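# Find the mislabeled office box and move it to the tote

## Task

Every closed box sitting on the office desks carries a FULL or EMPTY label, and the label on exactly one of them is false. Move that one box into the tote near the door so it sits fully inside with no part over the tote's rim, and make sure every other box ends up on the desk it came from. The robot must not tip over or be left leaning, or the task fails. Everything must stay in place by itself at the end; anything the robot is still holding or propping does not count.

## Robot and tools

ROBOT. A Hello Robot Stretch 4 with a single arm: an omni-wheel base, a lift that rides up a mast, an arm that telescopes forward, a three-joint wrist and a two-finger gripper. It stands about 1.6 m tall and no part of the base rim is more than 0.23 m from the base origin. A loose object may occasionally get a brief external shove.

FRAMES. Base frame: origin on the floor below the base centre, x ahead, y to the left, z up. hand_pose is reported in this frame for the point halfway between the fingers, 0.015 m back from the tips; with all wrist joints at zero its axes line up with the base frame. Its printed value may be slightly off. The odometry frame is wherever the base frame was when the scene began.

execute_actions. Argument "actions" is a list with one action or none (empty list: only report state and images). Argument "cameras" picks which images come back: head_camera, head_left_camera, head_right_camera, wrist_camera or all; omitted, null or ["all"] gives all, [] gives none, an unknown name rejects the call. An action contains "base", "joints", or both, optionally with "pace" and "contact_limits"; alternatively it holds only "end_of_arm". Base and joint motions begin together but may finish at different moments.
- base: a single command, each a relative offset from the base's last reported position, never a goal pose. translate_m: straight drive in metres, forward positive, -2 to 2. strafe_m: sideways in metres, left positive, -2 to 2. rotate_rad: spin in place in radians, counter-clockwise (left) positive, -3.2 to 3.2.
- joints: an object keyed by joint name giving absolute targets. lift_m 0 to 1.2; arm_m 0 to 0.55 (extension); wrist_yaw_rad -1.134 to 4.276 (0 faces forward, positive left, 3.14 tucked back, above 3.4 the arm may obstruct); wrist_pitch_rad -1.117 to 4.259 (0 level, 1.57 pointing down); wrist_roll_rad -1.117 to 4.259 (0 keeps the fingers level, positive turns clockwise viewed from behind); gripper_m 0 to 0.08, the finger gap. Done tolerances: ±0.004 lift and arm, ±0.02 yaw and roll, ±0.05 pitch, ±0.002 gripper. A joint target outside its range is clipped and the result reports it; any other bad value or unknown key rejects the call and nothing moves.
- pace: "slow", "default", "fast", "max"; base speed 0.1/0.3/0.4/0.6 m/s and turning 1/2/3/4 rad/s respectively. With the lift above 0.2 these are reduced, down to 0.3 m/s and 1 rad/s at 1.2.
- contact_limits: {"arm_m": value} from 0 (gentlest) to 0.75 (firmest), default 0.5; the arm halts on contact beyond it.
- end_of_arm: "enable_torque" re-powers any wrist or gripper motor that cut out; it then holds its current position.
A part left out of an action may keep driving toward its previous target, without this showing in the status. One action runs at most 15 s. Once a result reports a stop, later execute_actions, wait and finished_scene calls in that same reply are skipped.

wait: seconds from 0 to 10; the robot keeps doing what it was doing and you get state and images back. zoom_image: camera plus region [x0, y0, x1, y1] in pixels from the top-left of that camera's most recent full image, no bigger than 504 by 504. finished_scene: pass the scene number to end it for good; the result reports success and provides the next task. If resuming from a summary, first send an empty actions list to learn the current scene and task.

RESULTS. base_status and joint_status describe how each motion ended: "done" (for the base, wheels turned the commanded amount even if slipping), "off_target" (stopped short, may still be pushing), "contact_stop_at_<key>" (hit something; that part goes slack, a slack lift may sag under load and slack wheels may roll), "limit_stop_at_<name>", "time_out", "torque_fault". After those stops the old target is dropped. "limit_stop_at_tilt" means a lean over 6 degrees; lift, arm and wheels go slack and ignore commands until it recovers. "limit_stop_at_own_body" means a joint was about to strike the robot; moving away is allowed. Watch for it when pitch is below -0.2 while roll is below -0.4 or above 4. On_its_own lists anything not commanded by this call; "held at" is the held target, not the position. lidar_m: 12 distances in metres, 30-degree sectors starting straight ahead and going counter-clockwise (4th left, 7th behind, 10th right); "-" is nothing seen or closer than 0.25 m; sees from about 0.15 m up to robot height, so desk tops appear; may miss glass, thin legs and things behind. wrist_depth_mm: 7x7 grid of depths from the top left, 100 to 2000 mm, includes the robot's own body. base_odometry counts wheel turns only; heading from -3.142 to 3.142. If turned_by_wheels and turned_by_imu differ by more than about 0.1 rad, something was hit or slipped, and heading is off by about their difference. base_tilt in degrees, forward and right positive, with a fixed bias up to about 1.5. motor_effort is percent of maximum, bracket value is the peak; each has a fixed offset and noise. Effort at rest outside normal suggests a load or contact; a loaded level gripper pushes wrist_pitch_rad effort away from 0. Positive wheel effort turns the base right.

GRIPPING. Close to a gap smaller than the object; once the fingers touch, the gripper aims only a bit further until you open wider than the object. "off_target" after closing means something is held; "done" usually means empty, though thin or light grips can still hold. If gripper effort stays beyond about 50 from zero, the motor cuts out and may drop the object.

CAMERAS. head_camera on top of the mast looks forward and down (turn the base to aim it). head_left_camera and head_right_camera are fisheyes beside it, looking more steeply down and showing base and arm. wrist_camera looks along the fingers, tips near the bottom of its image.

CAUTIONS. To unfold at the start, send lift_m 0.4 with wrist_yaw_rad 0 in one action. Do not drive or turn with over 1 kg held and arm_m above 0.2, especially at fast paces; avoid steady shoving, high grips and high contact limits, which can tip the robot. Avoid pressing the gripper into things during base or arm moves (wrist torque faults), and avoid drops, slams and hard impacts. A base_tilt differing from its start value may mean a wheel is on something. The robot keeps its last command while you think, and faster robot motion is better.

Each tool is called after "Request:" as name(argument=value, ...), one argument or row to a line, values as JSON.

## Session

Request:
execute_actions(
  actions=[],
)

Scene clock: 0.00 s.
base_odometry: x=+0.000 y=+0.000 heading=+0.000 (m, m, rad; odometry frame)
turned_by_wheels: +0.000 (rad since the last result)
turned_by_imu: +0.000 (rad since the last result)
base_tilt: forward=+0.0 right=-0.3 (deg)
lidar_m: 2.07 0.99 0.99 1.16 1.78 1.79 2.24 1.32 1.60 1.57 1.36 1.36
base_status: not commanded
joint_positions: lift_m=+0.158 arm_m=+0.002 wrist_yaw_rad=+3.099 wrist_pitch_rad=+0.008 wrist_roll_rad=+0.000 gripper_m=+0.040
joint_status: not commanded
motor_effort: lift_m=+18 arm_m=-1 wrist_yaw_rad=+1 wrist_pitch_rad=-7 wrist_roll_rad=+0 gripper_m=-1 wheel_0=+0 wheel_1=+0 wheel_2=+0 (%)
hand_pose: x=-0.0361 y=+0.0963 z=+0.3350 quat_wxyz=(+0.021, -0.004, +0.000, +1.000) (m; base frame)
wrist_depth_mm: - 140 - - - - - / - 139 - - - - - / - 127 204 - - - - / 108 138 255 - - - - / 137 1983 - - - - - / 1336 1397 1576 1576 1576 1537 1537 / 976 1042 126 991 137 1042 991
pictures: head_camera, head_left_camera, head_right_camera, wrist_camera
Images, in order (width x height): head_camera 420x560, head_left_camera 420x672, head_right_camera 420x672, wrist_camera 616x392.

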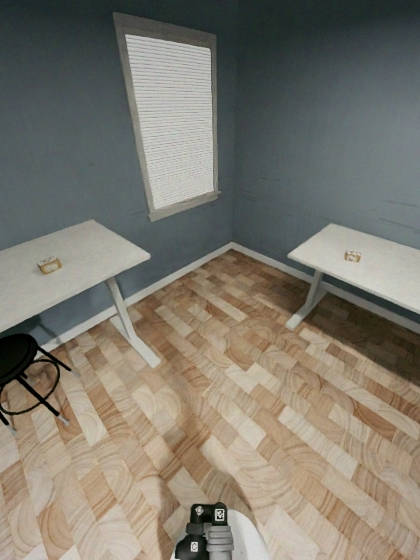

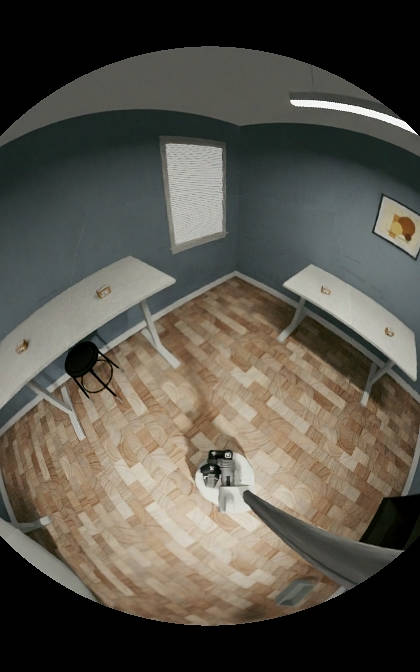

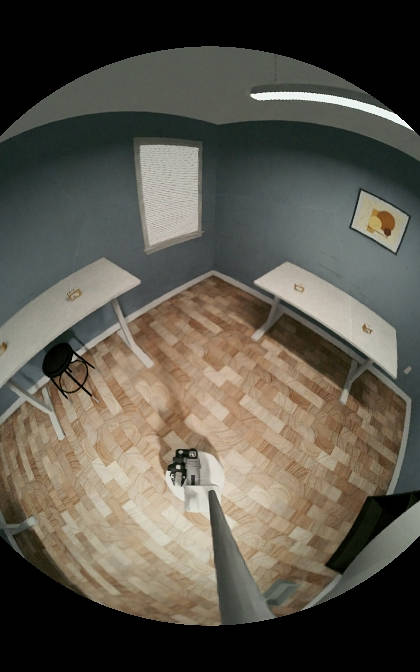

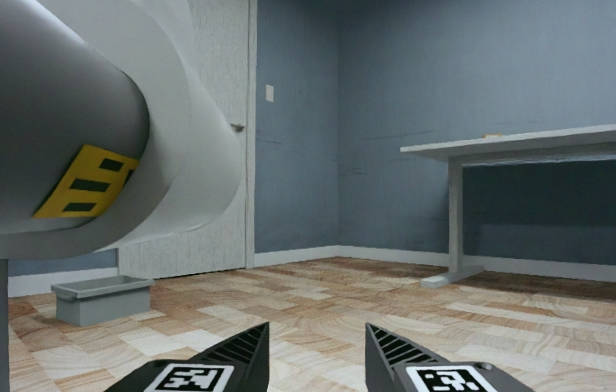

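Three desks. Face the left one.

Request:
execute_actions(
  actions=[
    {"base":{"rotate_rad":0.75},"joints":{"lift_m":0.65,"wrist_yaw_rad":0,"gripper_m":0.08},"pace":"fast"},
  ],
)

Scene clock: 7.10 s.
base_odometry: x=+0.000 y=+0.000 heading=+0.750 (m, m, rad; odometry frame)
turned_by_wheels: +0.750 (rad since the last result)
turned_by_imu: +0.768 (rad since the last result)
base_tilt: forward=-0.2 right=-0.3 (deg)
lidar_m: 1.00 1.03 1.39 1.76 1.86 1.32 1.35 1.66 1.45 1.39 1.44 1.07
base_status: done
joint_positions: lift_m=+0.650 arm_m=+0.002 wrist_yaw_rad=+0.000 wrist_pitch_rad=+0.008 wrist_roll_rad=+0.000 gripper_m=+0.080
joint_status: all done
motor_effort: lift_m=+20(22) arm_m=-1(1) wrist_yaw_rad=-2(7) wrist_pitch_rad=-7(8) wrist_roll_rad=-2(2) gripper_m=+2(1) wheel_0=-1(8) wheel_1=+1(8) wheel_2=-1(6) (%)
hand_pose: x=+0.3854 y=-0.0874 z=+0.8264 quat_wxyz=(+1.000, +0.000, +0.004, +0.000) (m; base frame)
wrist_depth_mm: 1618 1618 1618 1661 1708 1661 1618 / 1618 1618 1661 1618 1618 1661 1661 / 1576 1618 1618 1661 1661 1661 1661 / 1098 1618 1618 1618 1618 1661 1661 / 1618 1576 1618 1618 1661 1661 1661 / 1576 1576 1661 1618 1618 1661 1576 / 1576 131 647 1661 1618 125 1618
pictures: head_camera, head_left_camera, head_right_camera, wrist_camera
Images, in order (width x height): head_camera 420x560, head_left_camera 420x672, head_right_camera 420x672, wrist_camera 616x392.

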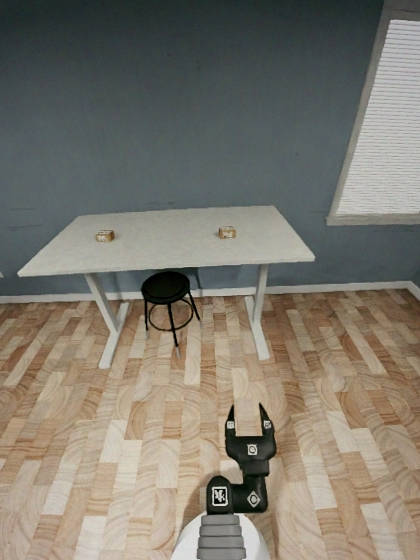

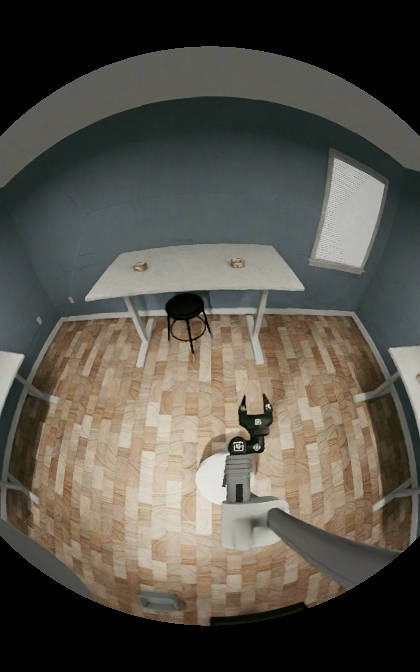

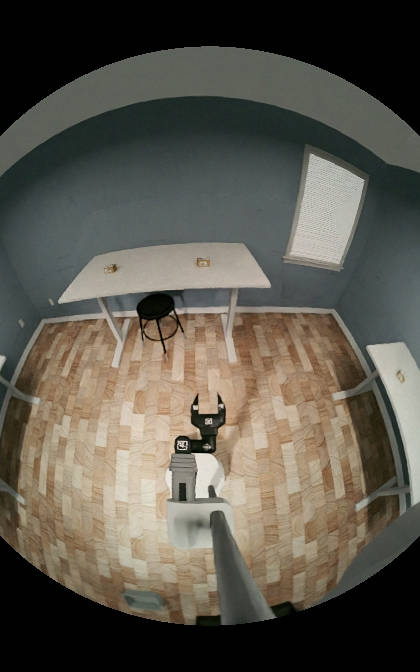

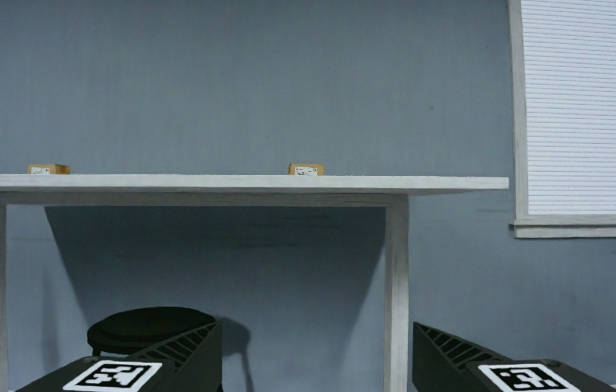

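Request:
execute_actions(
  actions=[
    {"base":{"translate_m":0.5},"joints":{"lift_m":1.0,"wrist_pitch_rad":0.6,"arm_m":0.15},"pace":"fast"},
  ],
)

Scene clock: 13.63 s.
base_odometry: x=+0.366 y=+0.341 heading=+0.750 (m, m, rad; odometry frame)
turned_by_wheels: +0.000 (rad since the last result)
turned_by_imu: -0.002 (rad since the last result)
base_tilt: forward=-0.1 right=-0.3 (deg)
lidar_m: 0.50 0.52 0.71 1.78 1.84 1.90 1.80 2.22 1.45 1.39 1.90 0.57
base_status: done
joint_positions: lift_m=+1.000 arm_m=+0.149 wrist_yaw_rad=+0.000 wrist_pitch_rad=+0.602 wrist_roll_rad=+0.000 gripper_m=+0.080
joint_status: all done
motor_effort: lift_m=+20(24) arm_m=+6(4) wrist_yaw_rad=-1(2) wrist_pitch_rad=-6(5) wrist_roll_rad=+0(0) gripper_m=+2(2) wheel_0=+2(7) wheel_1=+2(7) wheel_2=+0(18) (%)
hand_pose: x=+0.4951 y=-0.0874 z=+1.0575 quat_wxyz=(+0.955, +0.000, +0.297, +0.000) (m; base frame)
wrist_depth_mm: 866 878 866 878 866 891 878 / 842 831 820 809 831 931 960 / 591 580 580 574 569 574 585 / 449 445 445 421 445 445 445 / 364 364 366 364 364 359 359 / 304 306 306 306 307 306 304 / 268 131 204 265 256 125 -
pictures: head_camera, head_left_camera, head_right_camera, wrist_camera
Images, in order (width x height): head_camera 420x560, head_left_camera 420x672, head_right_camera 420x672, wrist_camera 616x392.

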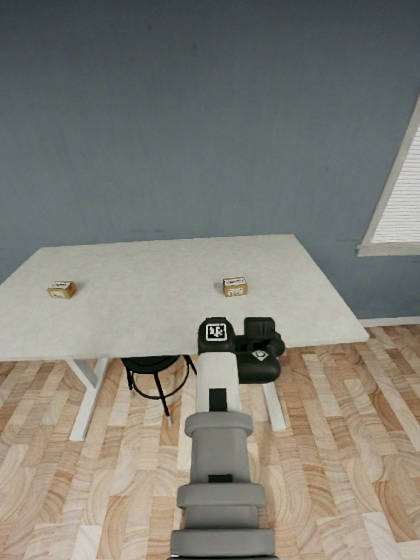

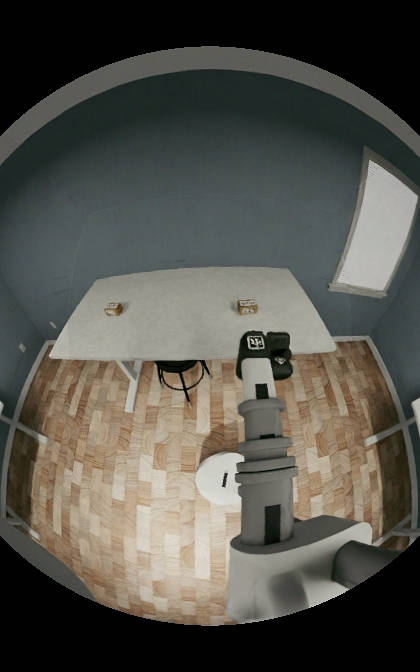

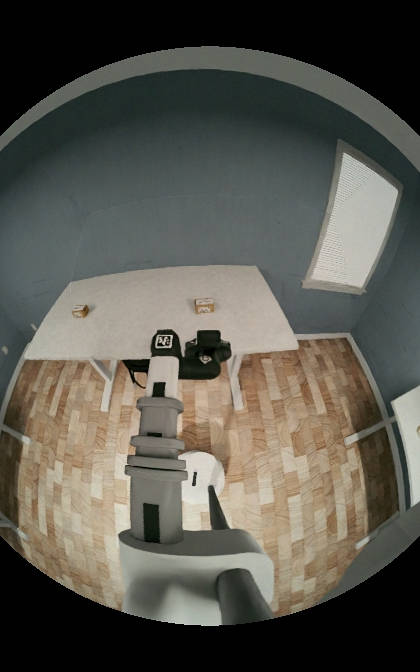

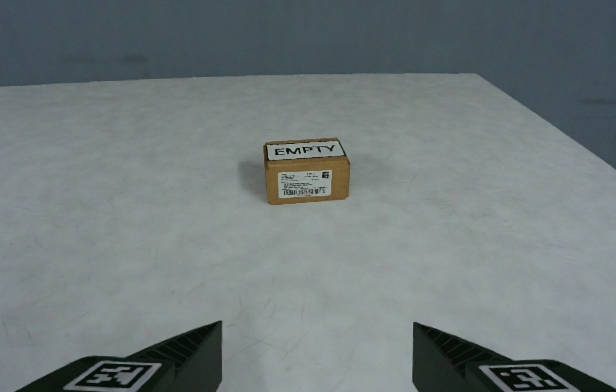

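Request:
execute_actions(
  actions=[
    {"base":{"translate_m":0.15},"joints":{"lift_m":1.12,"wrist_pitch_rad":1.57,"wrist_roll_rad":1.5,"arm_m":0.465},"pace":"fast"},
  ],
)

Scene clock: 20.93 s.
base_odometry: x=+0.475 y=+0.443 heading=+0.750 (m, m, rad; odometry frame)
turned_by_wheels: +0.000 (rad since the last result)
turned_by_imu: -0.001 (rad since the last result)
base_tilt: forward=+0.0 right=-0.3 (deg)
lidar_m: 0.35 0.36 0.50 1.79 1.85 2.03 1.98 2.03 1.45 1.39 0.56 0.38
base_status: done
joint_positions: lift_m=+1.120 arm_m=+0.464 wrist_yaw_rad=+0.000 wrist_pitch_rad=+1.570 wrist_roll_rad=+1.500 gripper_m=+0.080
joint_status: all done
motor_effort: lift_m=+20(23) arm_m=+6(10) wrist_yaw_rad=-2(1) wrist_pitch_rad=+1(7) wrist_roll_rad=+3(6) gripper_m=+1(1) wheel_0=+1(10) wheel_1=+1(6) wheel_2=+0(16) (%)
hand_pose: x=+0.6351 y=-0.0874 z=+1.0853 quat_wxyz=(+0.518, +0.482, +0.517, -0.482) (m; base frame)
wrist_depth_mm: 289 289 287 287 287 286 283 / 290 287 286 286 283 283 283 / 286 287 286 285 283 283 283 / 286 286 286 282 282 281 279 / 283 283 281 233 279 281 279 / 283 281 281 230 279 278 278 / 282 131 193 229 279 125 -
pictures: head_camera, head_left_camera, head_right_camera, wrist_camera
Images, in order (width x height): head_camera 420x560, head_left_camera 420x672, head_right_camera 420x672, wrist_camera 616x392.

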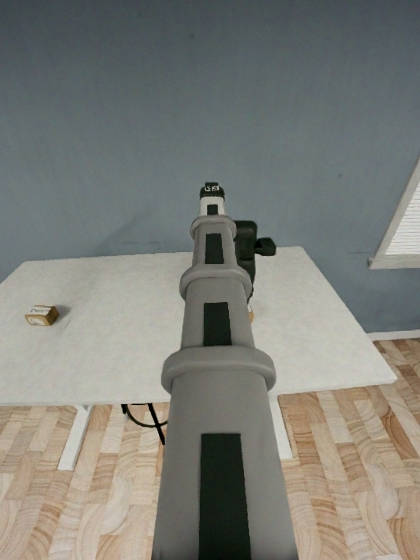

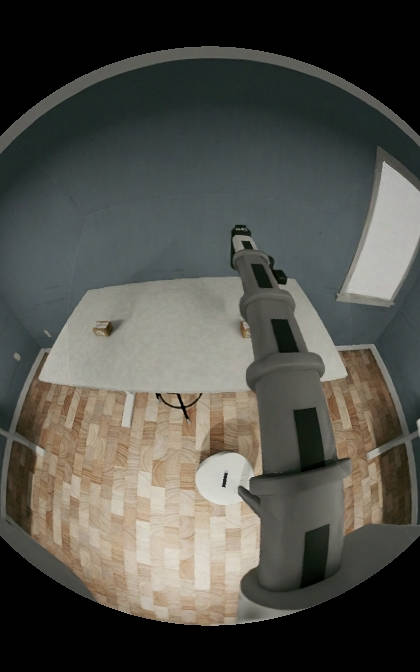

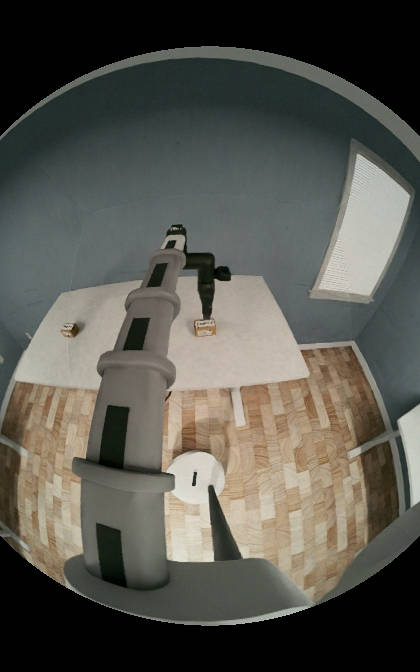

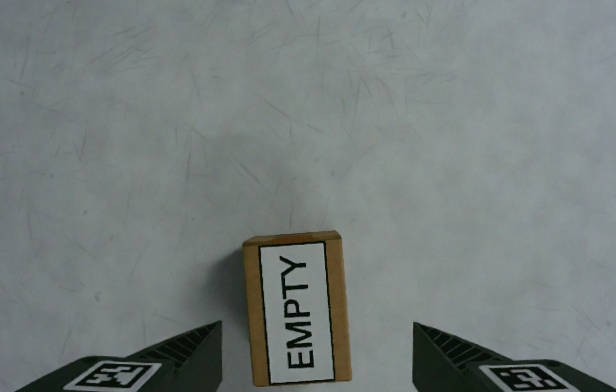

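Request:
execute_actions(
  actions=[
    {"joints":{"lift_m":1.01,"wrist_roll_rad":1.44,"arm_m":0.476}},
  ],
  cameras=["wrist_camera","head_right_camera"],
)

Request:
execute_actions(
  actions=[
    {"joints":{"gripper_m":0.03}},
  ],
  cameras=[],
)

Request:
execute_actions(
  actions=[
    {"joints":{"lift_m":1.04,"wrist_pitch_rad":0.8}},
  ],
  cameras=["wrist_camera"],
)

Scene clock: 29.03 s.
base_odometry: x=+0.475 y=+0.443 heading=+0.750 (m, m, rad; odometry frame)
turned_by_wheels: +0.000 (rad since the last result)
turned_by_imu: -0.001 (rad since the last result)
base_tilt: forward=-0.1 right=-0.2 (deg)
lidar_m: 0.34 0.38 0.50 1.79 1.84 2.03 1.98 2.02 1.45 1.39 0.56 0.39
base_status: not commanded
joint_positions: lift_m=+1.010 arm_m=+0.475 wrist_yaw_rad=+0.000 wrist_pitch_rad=+1.570 wrist_roll_rad=+1.440 gripper_m=+0.080
joint_status: all done
motor_effort: lift_m=+15(18) arm_m=+6(4) wrist_yaw_rad=+0(1) wrist_pitch_rad=+1(1) wrist_roll_rad=+0(2) gripper_m=+2(2) wheel_0=+1(1) wheel_1=+1(1) wheel_2=+0(0) (%)
hand_pose: x=+0.6460 y=-0.0874 z=+0.9758 quat_wxyz=(+0.532, +0.467, +0.531, -0.466) (m; base frame)
wrist_depth_mm: 177 176 176 175 175 174 - / 176 176 175 174 174 174 173 / 175 175 174 174 173 172 172 / 174 174 174 173 173 171 171 / 173 173 173 163 172 171 171 / 173 172 158 121 121 170 170 / 172 131 121 121 121 125 -
pictures: head_right_camera, wrist_camera
Images, in order (width x height): head_right_camera 420x672, wrist_camera 616x392.

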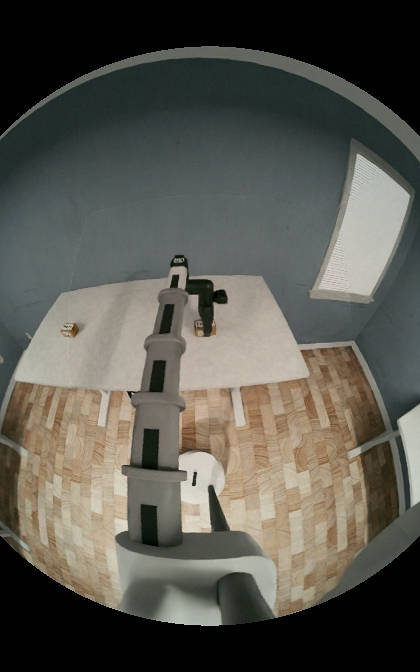

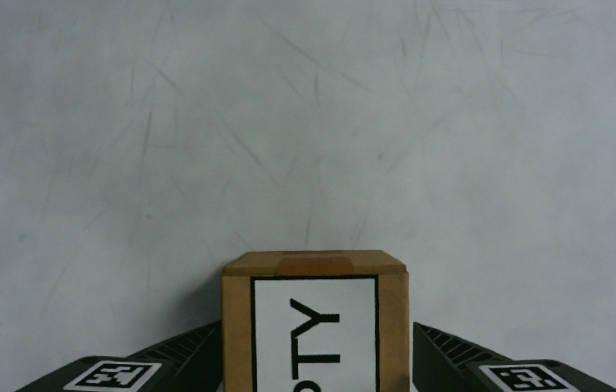

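Scene clock: 30.03 s.
base_odometry: x=+0.475 y=+0.443 heading=+0.750 (m, m, rad; odometry frame)
turned_by_wheels: +0.000 (rad since the last result)
turned_by_imu: +0.000 (rad since the last result)
base_tilt: forward=-0.1 right=-0.3 (deg)
lidar_m: 0.34 0.37 0.50 1.79 1.84 2.01 1.99 2.03 1.44 1.39 0.56 0.40
base_status: not commanded
joint_positions: lift_m=+1.010 arm_m=+0.475 wrist_yaw_rad=+0.000 wrist_pitch_rad=+1.570 wrist_roll_rad=+1.440 gripper_m=+0.059
joint_status: gripper_m off_target (ended at +0.059, target +0.030)
on_its_own: gripper_m is held at +0.053, not at your +0.030, by its contact guard: the fingers met something
motor_effort: lift_m=+15(15) arm_m=+6(6) wrist_yaw_rad=+1(0) wrist_pitch_rad=+1(1) wrist_roll_rad=+1(0) gripper_m=-40(46) wheel_0=+1(2) wheel_1=+1(1) wheel_2=+1(0) (%)
hand_pose: x=+0.6460 y=-0.0874 z=+0.9758 quat_wxyz=(+0.532, +0.466, +0.531, -0.466) (m; base frame)
wrist_depth_mm: 177 176 176 175 175 174 - / 176 176 175 175 174 173 172 / 175 175 174 174 173 173 172 / 175 174 173 173 172 171 171 / 174 173 172 163 171 171 170 / 173 172 172 121 121 170 170 / 172 172 121 121 121 169 -
pictures: none
No camera images: the call's "cameras" was empty. Leave "cameras" out to get every camera's image.

Scene clock: 31.03 s.
base_odometry: x=+0.475 y=+0.443 heading=+0.750 (m, m, rad; odometry frame)
turned_by_wheels: +0.000 (rad since the last result)
turned_by_imu: +0.000 (rad since the last result)
base_tilt: forward=-0.1 right=-0.3 (deg)
lidar_m: 0.36 0.38 0.48 1.78 1.86 2.03 1.99 2.03 1.45 1.39 0.55 0.40
base_status: not commanded
joint_positions: lift_m=+1.040 arm_m=+0.475 wrist_yaw_rad=+0.000 wrist_pitch_rad=+0.802 wrist_roll_rad=+1.440 gripper_m=+0.059
joint_status: all done
on_its_own: gripper_m is held at +0.053, not at your +0.030, by its contact guard: the fingers met something
motor_effort: lift_m=+20(22) arm_m=+6(6) wrist_yaw_rad=-1(2) wrist_pitch_rad=-6(10) wrist_roll_rad=+1(1) gripper_m=-40(40) wheel_0=+1(1) wheel_1=+0(1) wheel_2=+0(0) (%)
hand_pose: x=+0.7937 y=-0.0874 z=+1.0651 quat_wxyz=(+0.692, +0.607, +0.294, -0.258) (m; base frame)
wrist_depth_mm: 415 477 455 345 279 231 206 / 418 480 442 336 274 228 203 / 418 484 424 329 267 224 200 / 421 484 413 320 263 222 198 / 424 488 402 164 243 218 195 / 427 473 392 121 121 213 191 / 427 466 121 121 121 198 188
pictures: wrist_camera
Images, in order (width x height): wrist_camera 616x392.

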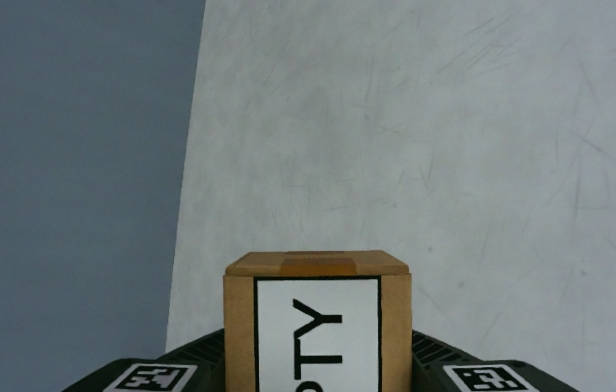

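Request:
execute_actions(
  actions=[
    {"joints":{"lift_m":1.011,"wrist_pitch_rad":1.57},"pace":"slow"},
  ],
  cameras=[],
)

Request:
execute_actions(
  actions=[
    {"joints":{"gripper_m":0.08}},
  ],
  cameras=[],
)

Request:
execute_actions(
  actions=[
    {"joints":{"lift_m":1.14},"pace":"fast"},
  ],
  cameras=[],
)

Request:
execute_actions(
  actions=[
    {"base":{"translate_m":-0.1},"pace":"fast"},
  ],
  cameras=[],
)

Request:
execute_actions(
  actions=[
    {"base":{"strafe_m":0.7},"joints":{"arm_m":0.53},"pace":"fast"},
  ],
)

Scene clock: 39.93 s.
base_odometry: x=+0.475 y=+0.443 heading=+0.750 (m, m, rad; odometry frame)
turned_by_wheels: +0.000 (rad since the last result)
turned_by_imu: -0.001 (rad since the last result)
base_tilt: forward=+0.0 right=-0.2 (deg)
lidar_m: 0.36 0.37 0.48 1.80 1.86 2.02 1.97 2.02 1.44 1.39 0.54 0.39
base_status: not commanded
joint_positions: lift_m=+1.011 arm_m=+0.475 wrist_yaw_rad=+0.000 wrist_pitch_rad=+1.570 wrist_roll_rad=+1.440 gripper_m=+0.059
joint_status: all done
on_its_own: gripper_m is held at +0.053, not at your +0.030, by its contact guard: the fingers met something
motor_effort: lift_m=+15(18) arm_m=+6(6) wrist_yaw_rad=+0(2) wrist_pitch_rad=+1(6) wrist_roll_rad=+0(2) gripper_m=-40(40) wheel_0=+1(1) wheel_1=+1(1) wheel_2=+0(1) (%)
hand_pose: x=+0.6461 y=-0.0874 z=+0.9768 quat_wxyz=(+0.532, +0.467, +0.531, -0.466) (m; base frame)
wrist_depth_mm: 178 178 177 176 176 175 - / 177 177 176 176 175 174 174 / 177 176 175 175 174 174 174 / 176 175 174 174 173 173 172 / 175 174 174 163 172 172 171 / 174 173 173 121 121 171 170 / 173 173 121 121 120 170 -
pictures: none
No camera images: the call's "cameras" was empty. Leave "cameras" out to get every camera's image.

Scene clock: 40.87 s.
base_odometry: x=+0.475 y=+0.443 heading=+0.750 (m, m, rad; odometry frame)
turned_by_wheels: +0.000 (rad since the last result)
turned_by_imu: +0.000 (rad since the last result)
base_tilt: forward=-0.1 right=-0.2 (deg)
lidar_m: 0.34 0.37 0.49 1.78 1.87 2.01 1.99 2.03 1.45 1.39 0.56 0.40
base_status: not commanded
joint_positions: lift_m=+1.011 arm_m=+0.475 wrist_yaw_rad=+0.000 wrist_pitch_rad=+1.570 wrist_roll_rad=+1.440 gripper_m=+0.080
joint_status: all done
motor_effort: lift_m=+15(15) arm_m=+6(6) wrist_yaw_rad=+1(0) wrist_pitch_rad=+1(1) wrist_roll_rad=+0(0) gripper_m=+1(38) wheel_0=+1(1) wheel_1=+1(1) wheel_2=+0(0) (%)
hand_pose: x=+0.6461 y=-0.0874 z=+0.9768 quat_wxyz=(+0.532, +0.467, +0.531, -0.466) (m; base frame)
wrist_depth_mm: 178 177 176 176 176 176 - / 177 177 176 175 175 174 174 / 176 175 175 174 174 173 173 / 176 176 174 174 173 173 173 / 174 174 174 165 172 172 171 / 174 174 158 122 122 171 170 / 174 131 122 121 122 125 -
pictures: none
No camera images: the call's "cameras" was empty. Leave "cameras" out to get every camera's image.

Scene clock: 42.17 s.
base_odometry: x=+0.475 y=+0.443 heading=+0.750 (m, m, rad; odometry frame)
turned_by_wheels: +0.000 (rad since the last result)
turned_by_imu: +0.000 (rad since the last result)
base_tilt: forward=-0.1 right=-0.4 (deg)
lidar_m: 0.35 0.37 0.50 1.79 1.84 2.04 1.98 2.05 1.45 1.37 0.56 0.37
base_status: not commanded
joint_positions: lift_m=+1.140 arm_m=+0.475 wrist_yaw_rad=+0.000 wrist_pitch_rad=+1.570 wrist_roll_rad=+1.440 gripper_m=+0.080
joint_status: all done
motor_effort: lift_m=+20(22) arm_m=+6(6) wrist_yaw_rad=+0(0) wrist_pitch_rad=+1(1) wrist_roll_rad=+0(1) gripper_m=+1(2) wheel_0=+1(1) wheel_1=+1(1) wheel_2=+0(0) (%)
hand_pose: x=+0.6460 y=-0.0874 z=+1.1053 quat_wxyz=(+0.532, +0.467, +0.531, -0.466) (m; base frame)
wrist_depth_mm: 310 309 307 307 306 307 304 / 310 310 306 306 304 303 303 / 307 306 304 304 303 301 303 / 306 306 303 304 303 300 300 / 303 303 303 251 301 298 297 / 303 301 300 250 300 298 297 / 301 131 228 250 298 125 296
pictures: none
No camera images: the call's "cameras" was empty. Leave "cameras" out to get every camera's image.

Scene clock: 43.67 s.
base_odometry: x=+0.402 y=+0.375 heading=+0.750 (m, m, rad; odometry frame)
turned_by_wheels: +0.000 (rad since the last result)
turned_by_imu: +0.000 (rad since the last result)
base_tilt: forward=-0.1 right=-0.4 (deg)
lidar_m: 0.44 0.48 0.64 1.78 1.87 1.89 1.83 2.23 1.46 1.38 1.88 0.47
base_status: done
joint_positions: lift_m=+1.140 arm_m=+0.475 wrist_yaw_rad=+0.000 wrist_pitch_rad=+1.570 wrist_roll_rad=+1.440 gripper_m=+0.080
joint_status: not commanded
motor_effort: lift_m=+20(20) arm_m=+6(6) wrist_yaw_rad=+0(1) wrist_pitch_rad=+1(1) wrist_roll_rad=+0(0) gripper_m=+2(2) wheel_0=-2(7) wheel_1=+0(4) wheel_2=+1(9) (%)
hand_pose: x=+0.6461 y=-0.0874 z=+1.1053 quat_wxyz=(+0.532, +0.467, +0.531, -0.466) (m; base frame)
wrist_depth_mm: 309 309 307 307 306 306 1281 / 309 309 307 306 304 306 1308 / 309 304 304 306 304 301 1281 / 306 304 303 304 301 301 1255 / 304 254 286 301 300 298 1042 / 303 253 281 300 300 300 1025 / 301 131 229 300 297 125 1042
pictures: none
No camera images: the call's "cameras" was empty. Leave "cameras" out to get every camera's image.

Scene clock: 47.20 s.
base_odometry: x=-0.075 y=+0.887 heading=+0.750 (m, m, rad; odometry frame)
turned_by_wheels: +0.000 (rad since the last result)
turned_by_imu: +0.001 (rad since the last result)
base_tilt: forward=-0.1 right=-0.3 (deg)
lidar_m: 0.42 0.44 1.75 1.07 1.13 1.58 2.01 2.27 2.20 2.10 0.67 0.45
base_status: done
joint_positions: lift_m=+1.140 arm_m=+0.529 wrist_yaw_rad=+0.000 wrist_pitch_rad=+1.570 wrist_roll_rad=+1.440 gripper_m=+0.080
joint_status: all done
motor_effort: lift_m=+20(20) arm_m=+6(4) wrist_yaw_rad=+0(0) wrist_pitch_rad=+1(0) wrist_roll_rad=+0(1) gripper_m=+2(1) wheel_0=-1(12) wheel_1=-1(8) wheel_2=+0(1) (%)
hand_pose: x=+0.7001 y=-0.0874 z=+1.1053 quat_wxyz=(+0.532, +0.466, +0.531, -0.466) (m; base frame)
wrist_depth_mm: 309 310 309 306 306 304 304 / 307 306 306 306 306 304 303 / 307 306 306 304 301 303 301 / 306 304 303 303 303 301 301 / 304 303 303 301 300 298 301 / 303 301 250 301 298 297 298 / 301 131 203 300 298 125 297
pictures: head_camera, head_left_camera, head_right_camera, wrist_camera
Images, in order (width x height): head_camera 420x560, head_left_camera 420x672, head_right_camera 420x672, wrist_camera 616x392.

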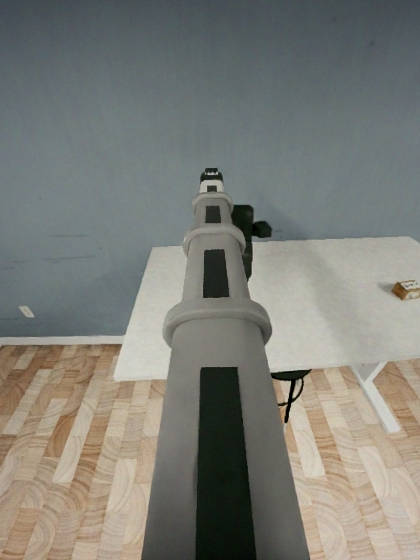

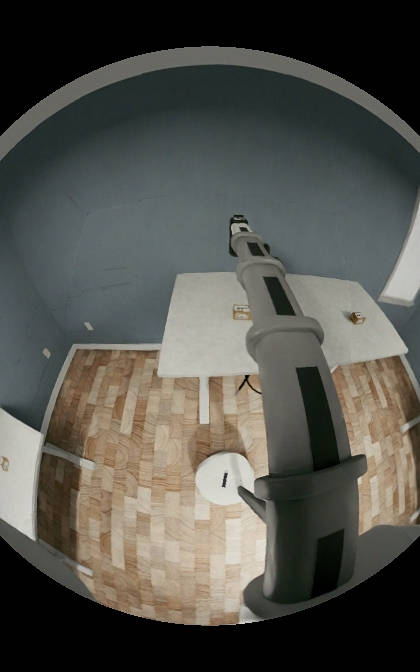

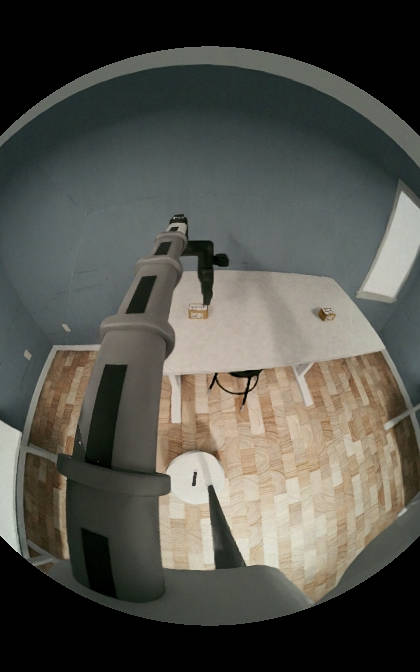

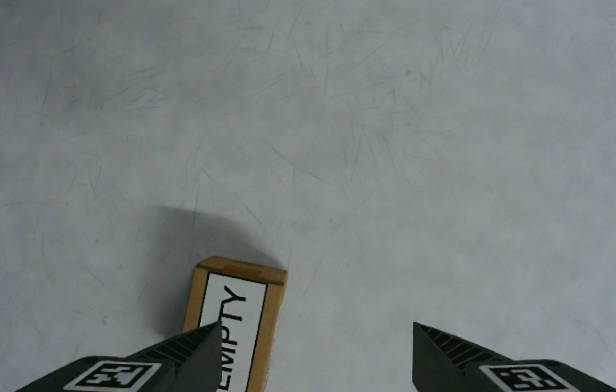

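Request:
execute_actions(
  actions=[
    {"base":{"strafe_m":0.04},"joints":{"wrist_roll_rad":1.6},"pace":"fast"},
  ],
  cameras=[],
)

Request:
execute_actions(
  actions=[
    {"base":{"translate_m":0.053},"joints":{"lift_m":1.07},"pace":"fast"},
  ],
  cameras=["wrist_camera"],
)

Scene clock: 54.03 s.
base_odometry: x=-0.102 y=+0.916 heading=+0.750 (m, m, rad; odometry frame)
turned_by_wheels: +0.000 (rad since the last result)
turned_by_imu: -0.001 (rad since the last result)
base_tilt: forward=+0.0 right=-0.2 (deg)
lidar_m: 0.41 0.44 1.75 1.03 1.09 1.54 1.84 2.28 2.25 2.14 0.68 0.43
base_status: done
joint_positions: lift_m=+1.140 arm_m=+0.529 wrist_yaw_rad=+0.000 wrist_pitch_rad=+1.570 wrist_roll_rad=+1.600 gripper_m=+0.080
joint_status: all done
motor_effort: lift_m=+20(20) arm_m=+6(6) wrist_yaw_rad=+0(1) wrist_pitch_rad=+1(1) wrist_roll_rad=+0(5) gripper_m=+2(2) wheel_0=-2(9) wheel_1=+1(9) wheel_2=+0(1) (%)
hand_pose: x=+0.7001 y=-0.0874 z=+1.1053 quat_wxyz=(+0.493, +0.507, +0.493, -0.507) (m; base frame)
wrist_depth_mm: 310 309 310 306 307 304 304 / 309 307 306 306 306 304 303 / 309 306 304 304 303 303 301 / 306 304 303 303 301 301 301 / 304 304 251 301 301 298 300 / 303 303 251 298 300 297 298 / 301 131 204 300 297 125 297
pictures: none
No camera images: the call's "cameras" was empty. Leave "cameras" out to get every camera's image.

Scene clock: 55.20 s.
base_odometry: x=-0.063 y=+0.952 heading=+0.750 (m, m, rad; odometry frame)
turned_by_wheels: +0.000 (rad since the last result)
turned_by_imu: +0.000 (rad since the last result)
base_tilt: forward=-0.2 right=-0.3 (deg)
lidar_m: 0.37 0.37 1.69 1.04 1.09 1.55 1.90 2.38 2.23 2.14 0.58 0.38
base_status: done
joint_positions: lift_m=+1.070 arm_m=+0.529 wrist_yaw_rad=+0.000 wrist_pitch_rad=+1.570 wrist_roll_rad=+1.600 gripper_m=+0.080
joint_status: all done
motor_effort: lift_m=+15(19) arm_m=+6(6) wrist_yaw_rad=+0(2) wrist_pitch_rad=+1(1) wrist_roll_rad=+2(2) gripper_m=+1(2) wheel_0=+2(7) wheel_1=+2(6) wheel_2=-2(16) (%)
hand_pose: x=+0.7001 y=-0.0874 z=+1.0358 quat_wxyz=(+0.493, +0.507, +0.493, -0.507) (m; base frame)
wrist_depth_mm: 240 237 236 236 235 235 235 / 237 236 236 235 234 234 233 / 236 235 235 235 234 232 232 / 236 234 234 232 232 232 232 / 235 233 233 181 231 230 230 / 234 233 233 181 230 229 229 / 232 131 169 180 180 125 -
pictures: wrist_camera
Images, in order (width x height): wrist_camera 616x392.

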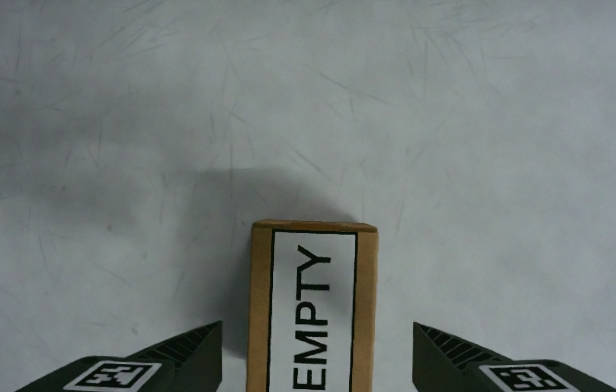

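Request:
execute_actions(
  actions=[
    {"joints":{"lift_m":1.01,"wrist_roll_rad":1.63}},
  ],
  cameras=[],
)

Request:
execute_actions(
  actions=[
    {"joints":{"gripper_m":0.03}},
  ],
  cameras=[],
)

Request:
execute_actions(
  actions=[
    {"joints":{"lift_m":1.04,"wrist_pitch_rad":0.8}},
  ],
  cameras=[],
)

Scene clock: 60.83 s.
base_odometry: x=-0.063 y=+0.952 heading=+0.750 (m, m, rad; odometry frame)
turned_by_wheels: +0.000 (rad since the last result)
turned_by_imu: -0.001 (rad since the last result)
base_tilt: forward=-0.2 right=-0.3 (deg)
lidar_m: 0.35 0.38 1.68 1.05 1.10 1.52 1.88 2.35 2.23 2.13 0.58 0.41
base_status: not commanded
joint_positions: lift_m=+1.010 arm_m=+0.529 wrist_yaw_rad=+0.000 wrist_pitch_rad=+1.570 wrist_roll_rad=+1.630 gripper_m=+0.080
joint_status: all done
motor_effort: lift_m=+15(14) arm_m=+6(6) wrist_yaw_rad=+1(0) wrist_pitch_rad=+1(0) wrist_roll_rad=+4(3) gripper_m=+1(1) wheel_0=+2(2) wheel_1=+2(2) wheel_2=-3(2) (%)
hand_pose: x=+0.7001 y=-0.0874 z=+0.9758 quat_wxyz=(+0.485, +0.515, +0.485, -0.514) (m; base frame)
wrist_depth_mm: 177 176 176 175 175 174 - / 176 175 175 174 174 173 172 / 176 175 174 173 173 173 172 / 174 174 174 172 172 172 171 / 173 173 133 122 140 171 170 / 173 172 122 121 121 170 170 / 172 131 121 121 121 125 -
pictures: none
No camera images: the call's "cameras" was empty. Leave "cameras" out to get every camera's image.

Scene clock: 61.83 s.
base_odometry: x=-0.063 y=+0.952 heading=+0.750 (m, m, rad; odometry frame)
turned_by_wheels: +0.000 (rad since the last result)
turned_by_imu: +0.000 (rad since the last result)
base_tilt: forward=-0.1 right=-0.3 (deg)
lidar_m: 0.37 0.38 1.68 1.04 1.08 1.56 1.89 2.36 2.23 2.13 0.57 0.39
base_status: not commanded
joint_positions: lift_m=+1.010 arm_m=+0.529 wrist_yaw_rad=+0.000 wrist_pitch_rad=+1.570 wrist_roll_rad=+1.630 gripper_m=+0.059
joint_status: gripper_m off_target (ended at +0.059, target +0.030)
on_its_own: gripper_m is held at +0.053, not at your +0.030, by its contact guard: the fingers met something
motor_effort: lift_m=+15(15) arm_m=+6(6) wrist_yaw_rad=-1(0) wrist_pitch_rad=+1(0) wrist_roll_rad=+1(1) gripper_m=-40(45) wheel_0=+1(1) wheel_1=+2(2) wheel_2=-2(2) (%)
hand_pose: x=+0.7001 y=-0.0874 z=+0.9758 quat_wxyz=(+0.485, +0.515, +0.485, -0.514) (m; base frame)
wrist_depth_mm: 177 177 176 175 175 174 - / 176 175 175 175 174 174 173 / 175 175 174 174 173 172 171 / 175 174 173 173 172 172 171 / 174 173 172 122 123 171 170 / 173 172 171 121 121 170 169 / 172 171 121 121 120 169 -
pictures: none
No camera images: the call's "cameras" was empty. Leave "cameras" out to get every camera's image.

Scene clock: 62.83 s.
base_odometry: x=-0.063 y=+0.952 heading=+0.750 (m, m, rad; odometry frame)
turned_by_wheels: +0.000 (rad since the last result)
turned_by_imu: +0.000 (rad since the last result)
base_tilt: forward=-0.1 right=-0.3 (deg)
lidar_m: 0.36 0.39 1.67 1.06 1.10 1.54 1.88 2.37 2.24 2.13 0.58 0.41
base_status: not commanded
joint_positions: lift_m=+1.040 arm_m=+0.529 wrist_yaw_rad=+0.000 wrist_pitch_rad=+0.802 wrist_roll_rad=+1.630 gripper_m=+0.059
joint_status: all done
on_its_own: gripper_m is held at +0.053, not at your +0.030, by its contact guard: the fingers met something
motor_effort: lift_m=+20(22) arm_m=+6(6) wrist_yaw_rad=+0(2) wrist_pitch_rad=-6(10) wrist_roll_rad=+0(1) gripper_m=-39(39) wheel_0=+2(1) wheel_1=+2(2) wheel_2=-2(2) (%)
hand_pose: x=+0.8477 y=-0.0874 z=+1.0651 quat_wxyz=(+0.631, +0.670, +0.268, -0.284) (m; base frame)
wrist_depth_mm: 427 492 397 306 250 210 187 / 421 488 397 307 251 210 188 / 415 480 397 307 251 212 189 / 410 469 399 307 252 212 189 / 404 469 402 122 123 212 190 / 399 455 399 121 121 213 189 / 399 433 121 121 120 198 190
pictures: none
No camera images: the call's "cameras" was empty. Leave "cameras" out to get every camera's image.

Request:
execute_actions(
  actions=[
    {"joints":{"lift_m":1.011,"wrist_pitch_rad":1.57},"pace":"slow"},
  ],
  cameras=[],
)

Request:
execute_actions(
  actions=[
    {"joints":{"gripper_m":0.08}},
  ],
  cameras=[],
)

Request:
execute_actions(
  actions=[
    {"joints":{"lift_m":1.08},"pace":"fast"},
  ],
  cameras=[],
)

Request:
execute_actions(
  actions=[
    {"base":{"translate_m":-0.4},"joints":{"arm_m":0.2},"pace":"fast"},
  ],
  cameras=[],
)

Request:
execute_actions(
  actions=[
    {"base":{"rotate_rad":1.6},"joints":{"wrist_pitch_rad":0.6,"wrist_roll_rad":0},"pace":"fast"},
  ],
)

Scene clock: 71.83 s.
base_odometry: x=-0.063 y=+0.952 heading=+0.750 (m, m, rad; odometry frame)
turned_by_wheels: +0.000 (rad since the last result)
turned_by_imu: -0.001 (rad since the last result)
base_tilt: forward=+0.0 right=-0.4 (deg)
lidar_m: 0.36 0.38 1.68 1.04 1.09 1.54 1.89 2.37 2.22 2.12 0.57 0.39
base_status: not commanded
joint_positions: lift_m=+1.011 arm_m=+0.529 wrist_yaw_rad=+0.000 wrist_pitch_rad=+1.570 wrist_roll_rad=+1.630 gripper_m=+0.059
joint_status: all done
on_its_own: gripper_m is held at +0.053, not at your +0.030, by its contact guard: the fingers met something
motor_effort: lift_m=+15(21) arm_m=+6(6) wrist_yaw_rad=+0(1) wrist_pitch_rad=+1(5) wrist_roll_rad=+2(1) gripper_m=-40(40) wheel_0=+2(1) wheel_1=+2(2) wheel_2=-2(2) (%)
hand_pose: x=+0.7001 y=-0.0874 z=+0.9768 quat_wxyz=(+0.485, +0.515, +0.485, -0.514) (m; base frame)
wrist_depth_mm: 178 178 177 176 175 175 - / 177 177 176 175 175 175 174 / 177 176 175 175 174 173 173 / 175 175 175 174 173 173 172 / 175 174 173 122 123 172 171 / 174 173 173 121 121 171 170 / 173 173 121 121 120 170 -
pictures: none
No camera images: the call's "cameras" was empty. Leave "cameras" out to get every camera's image.

Scene clock: 72.77 s.
base_odometry: x=-0.063 y=+0.952 heading=+0.750 (m, m, rad; odometry frame)
turned_by_wheels: +0.000 (rad since the last result)
turned_by_imu: +0.000 (rad since the last result)
base_tilt: forward=+0.0 right=-0.3 (deg)
lidar_m: 0.37 0.39 1.68 1.04 1.09 1.54 1.89 2.37 2.23 2.13 0.57 0.41
base_status: not commanded
joint_positions: lift_m=+1.011 arm_m=+0.529 wrist_yaw_rad=+0.000 wrist_pitch_rad=+1.570 wrist_roll_rad=+1.630 gripper_m=+0.080
joint_status: all done
motor_effort: lift_m=+15(15) arm_m=+6(6) wrist_yaw_rad=+1(1) wrist_pitch_rad=+2(1) wrist_roll_rad=+1(1) gripper_m=+2(38) wheel_0=+2(2) wheel_1=+2(2) wheel_2=-2(2) (%)
hand_pose: x=+0.7001 y=-0.0874 z=+0.9768 quat_wxyz=(+0.485, +0.515, +0.485, -0.514) (m; base frame)
wrist_depth_mm: 178 178 177 176 176 176 - / 178 177 176 175 175 174 173 / 176 175 175 175 174 174 173 / 175 175 174 174 173 173 172 / 175 174 173 123 126 171 172 / 174 173 158 122 122 171 171 / 173 131 122 122 122 125 -
pictures: none
No camera images: the call's "cameras" was empty. Leave "cameras" out to get every camera's image.

Scene clock: 73.80 s.
base_odometry: x=-0.063 y=+0.952 heading=+0.750 (m, m, rad; odometry frame)
turned_by_wheels: +0.000 (rad since the last result)
turned_by_imu: +0.000 (rad since the last result)
base_tilt: forward=+0.0 right=-0.3 (deg)
lidar_m: 0.36 0.37 1.69 1.04 1.11 1.55 1.87 2.35 2.24 2.12 0.58 0.40
base_status: not commanded
joint_positions: lift_m=+1.080 arm_m=+0.529 wrist_yaw_rad=+0.000 wrist_pitch_rad=+1.570 wrist_roll_rad=+1.630 gripper_m=+0.080
joint_status: all done
motor_effort: lift_m=+20(21) arm_m=+6(6) wrist_yaw_rad=+1(1) wrist_pitch_rad=+1(2) wrist_roll_rad=+2(2) gripper_m=+2(2) wheel_0=+2(1) wheel_1=+2(2) wheel_2=-2(1) (%)
hand_pose: x=+0.7001 y=-0.0874 z=+1.0453 quat_wxyz=(+0.485, +0.515, +0.485, -0.514) (m; base frame)
wrist_depth_mm: 249 247 247 246 246 246 244 / 247 248 246 245 243 243 242 / 247 246 244 244 242 243 242 / 246 244 243 243 243 241 240 / 243 243 242 191 239 239 238 / 242 242 239 190 239 238 238 / 241 131 174 190 189 125 -
pictures: none
No camera images: the call's "cameras" was empty. Leave "cameras" out to get every camera's image.

Scene clock: 76.47 s.
base_odometry: x=-0.356 y=+0.680 heading=+0.750 (m, m, rad; odometry frame)
turned_by_wheels: +0.000 (rad since the last result)
turned_by_imu: +0.000 (rad since the last result)
base_tilt: forward=-0.1 right=-0.3 (deg)
lidar_m: 0.77 0.79 1.08 1.04 1.09 2.20 1.48 1.95 2.27 2.13 1.16 0.84
base_status: done
joint_positions: lift_m=+1.080 arm_m=+0.201 wrist_yaw_rad=+0.000 wrist_pitch_rad=+1.570 wrist_roll_rad=+1.630 gripper_m=+0.080
joint_status: all done
motor_effort: lift_m=+20(20) arm_m=-5(7) wrist_yaw_rad=+2(0) wrist_pitch_rad=+0(1) wrist_roll_rad=+1(1) gripper_m=+1(2) wheel_0=-2(7) wheel_1=-1(5) wheel_2=+1(14) (%)
hand_pose: x=+0.3720 y=-0.0874 z=+1.0453 quat_wxyz=(+0.485, +0.515, +0.485, -0.515) (m; base frame)
wrist_depth_mm: 1229 1229 1205 1229 1229 1255 1205 / 1229 1229 1229 1205 1229 1229 1229 / 1229 1255 1205 1205 1205 1229 1205 / 1205 1205 1205 1205 1205 976 1205 / 1229 1205 1182 1182 976 976 1205 / 1205 1205 1182 1229 1182 976 1160 / 1205 131 676 1205 1205 125 1205
pictures: none
No camera images: the call's "cameras" was empty. Leave "cameras" out to get every camera's image.

Scene clock: 78.93 s.
base_odometry: x=-0.356 y=+0.680 heading=+2.349 (m, m, rad; odometry frame)
turned_by_wheels: +1.599 (rad since the last result)
turned_by_imu: +1.639 (rad since the last result)
base_tilt: forward=+0.0 right=-0.3 (deg)
lidar_m: 1.03 1.10 2.18 1.51 1.92 2.17 2.18 1.13 0.83 0.75 0.83 1.09
base_status: done
joint_positions: lift_m=+1.080 arm_m=+0.201 wrist_yaw_rad=+0.000 wrist_pitch_rad=+0.602 wrist_roll_rad=+0.000 gripper_m=+0.080
joint_status: all done
motor_effort: lift_m=+20(20) arm_m=-5(6) wrist_yaw_rad=+1(3) wrist_pitch_rad=-6(10) wrist_roll_rad=-1(3) gripper_m=+1(2) wheel_0=-2(7) wheel_1=-3(5) wheel_2=-3(10) (%)
hand_pose: x=+0.5472 y=-0.0874 z=+1.1376 quat_wxyz=(+0.955, +0.000, +0.297, +0.000) (m; base frame)
wrist_depth_mm: 1336 1366 1308 1336 1308 1281 1336 / 1430 1464 1430 1430 1430 1366 1430 / 1366 1336 1336 1366 1430 1537 1537 / 991 1042 1042 1008 1042 1661 1661 / 866 878 866 866 842 1808 1808 / 1576 1708 1618 1661 1576 1618 1661 / 1397 131 750 1430 1397 125 1464
pictures: head_camera, head_left_camera, head_right_camera, wrist_camera
Images, in order (width x height): head_camera 420x560, head_left_camera 420x672, head_right_camera 420x672, wrist_camera 616x392.

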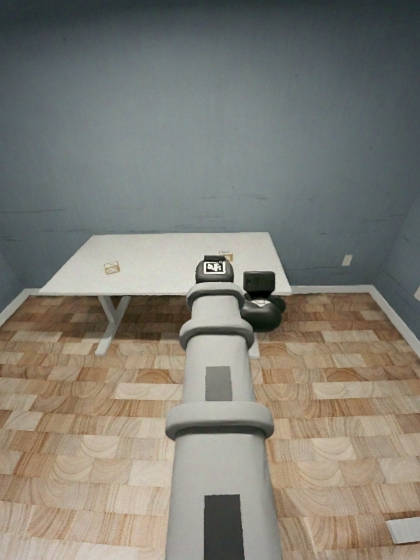

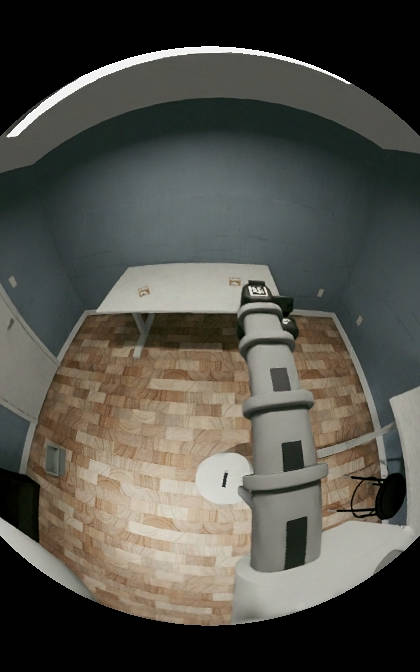

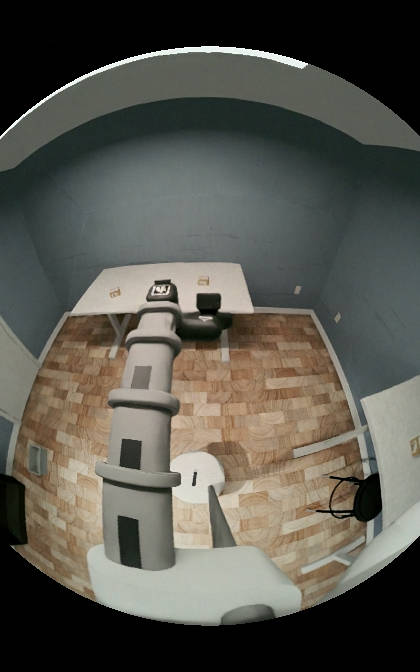

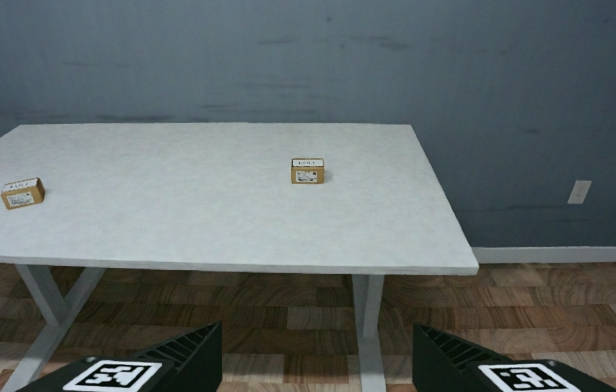

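Request:
execute_actions(
  actions=[
    {"base":{"translate_m":0.72},"joints":{"wrist_pitch_rad":1.57,"wrist_roll_rad":1.57,"arm_m":0.53,"lift_m":0.88},"pace":"fast"},
  ],
  cameras=["wrist_camera","head_right_camera"],
)

Scene clock: 88.60 s.
base_odometry: x=-0.862 y=+1.192 heading=+2.349 (m, m, rad; odometry frame)
turned_by_wheels: +0.000 (rad since the last result)
turned_by_imu: -0.002 (rad since the last result)
base_tilt: forward=+0.0 right=-0.2 (deg)
lidar_m: 0.33 0.35 0.49 2.05 1.75 2.64 3.66 1.12 0.94 1.61 0.47 0.35
base_status: done
joint_positions: lift_m=+0.880 arm_m=+0.529 wrist_yaw_rad=+0.000 wrist_pitch_rad=+1.570 wrist_roll_rad=+1.570 gripper_m=+0.080
joint_status: all done
motor_effort: lift_m=+15(21) arm_m=+6(6) wrist_yaw_rad=+0(2) wrist_pitch_rad=+1(3) wrist_roll_rad=+0(3) gripper_m=+1(1) wheel_0=+1(7) wheel_1=+2(5) wheel_2=-3(15) (%)
hand_pose: x=+0.7001 y=-0.0874 z=+0.8457 quat_wxyz=(+0.501, +0.500, +0.500, -0.499) (m; base frame)
wrist_depth_mm: 279 279 278 277 276 276 274 / 278 278 276 274 274 273 272 / 277 276 276 272 273 273 271 / 277 274 274 272 271 272 270 / 273 274 272 222 270 268 270 / 273 273 271 220 268 268 268 / 272 131 214 220 219 125 -
pictures: head_right_camera, wrist_camera
Images, in order (width x height): head_right_camera 420x672, wrist_camera 616x392.

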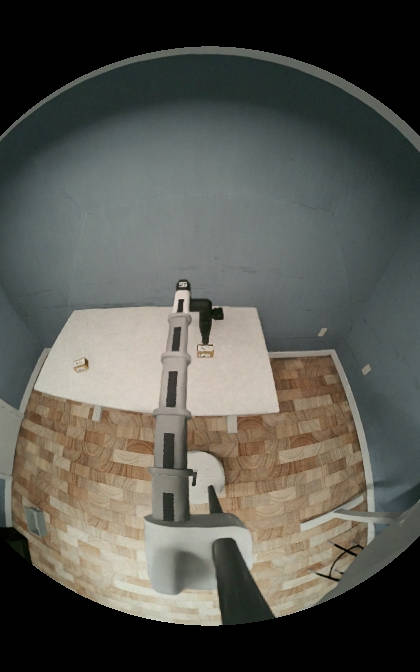

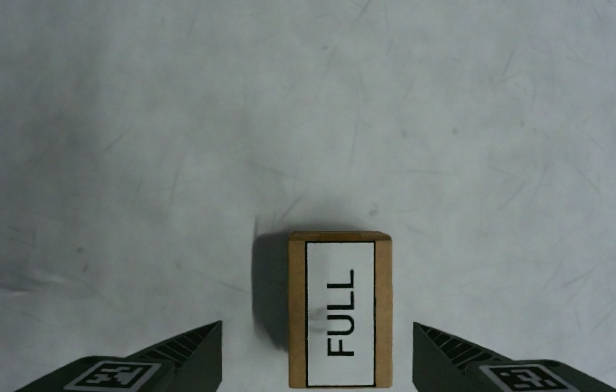

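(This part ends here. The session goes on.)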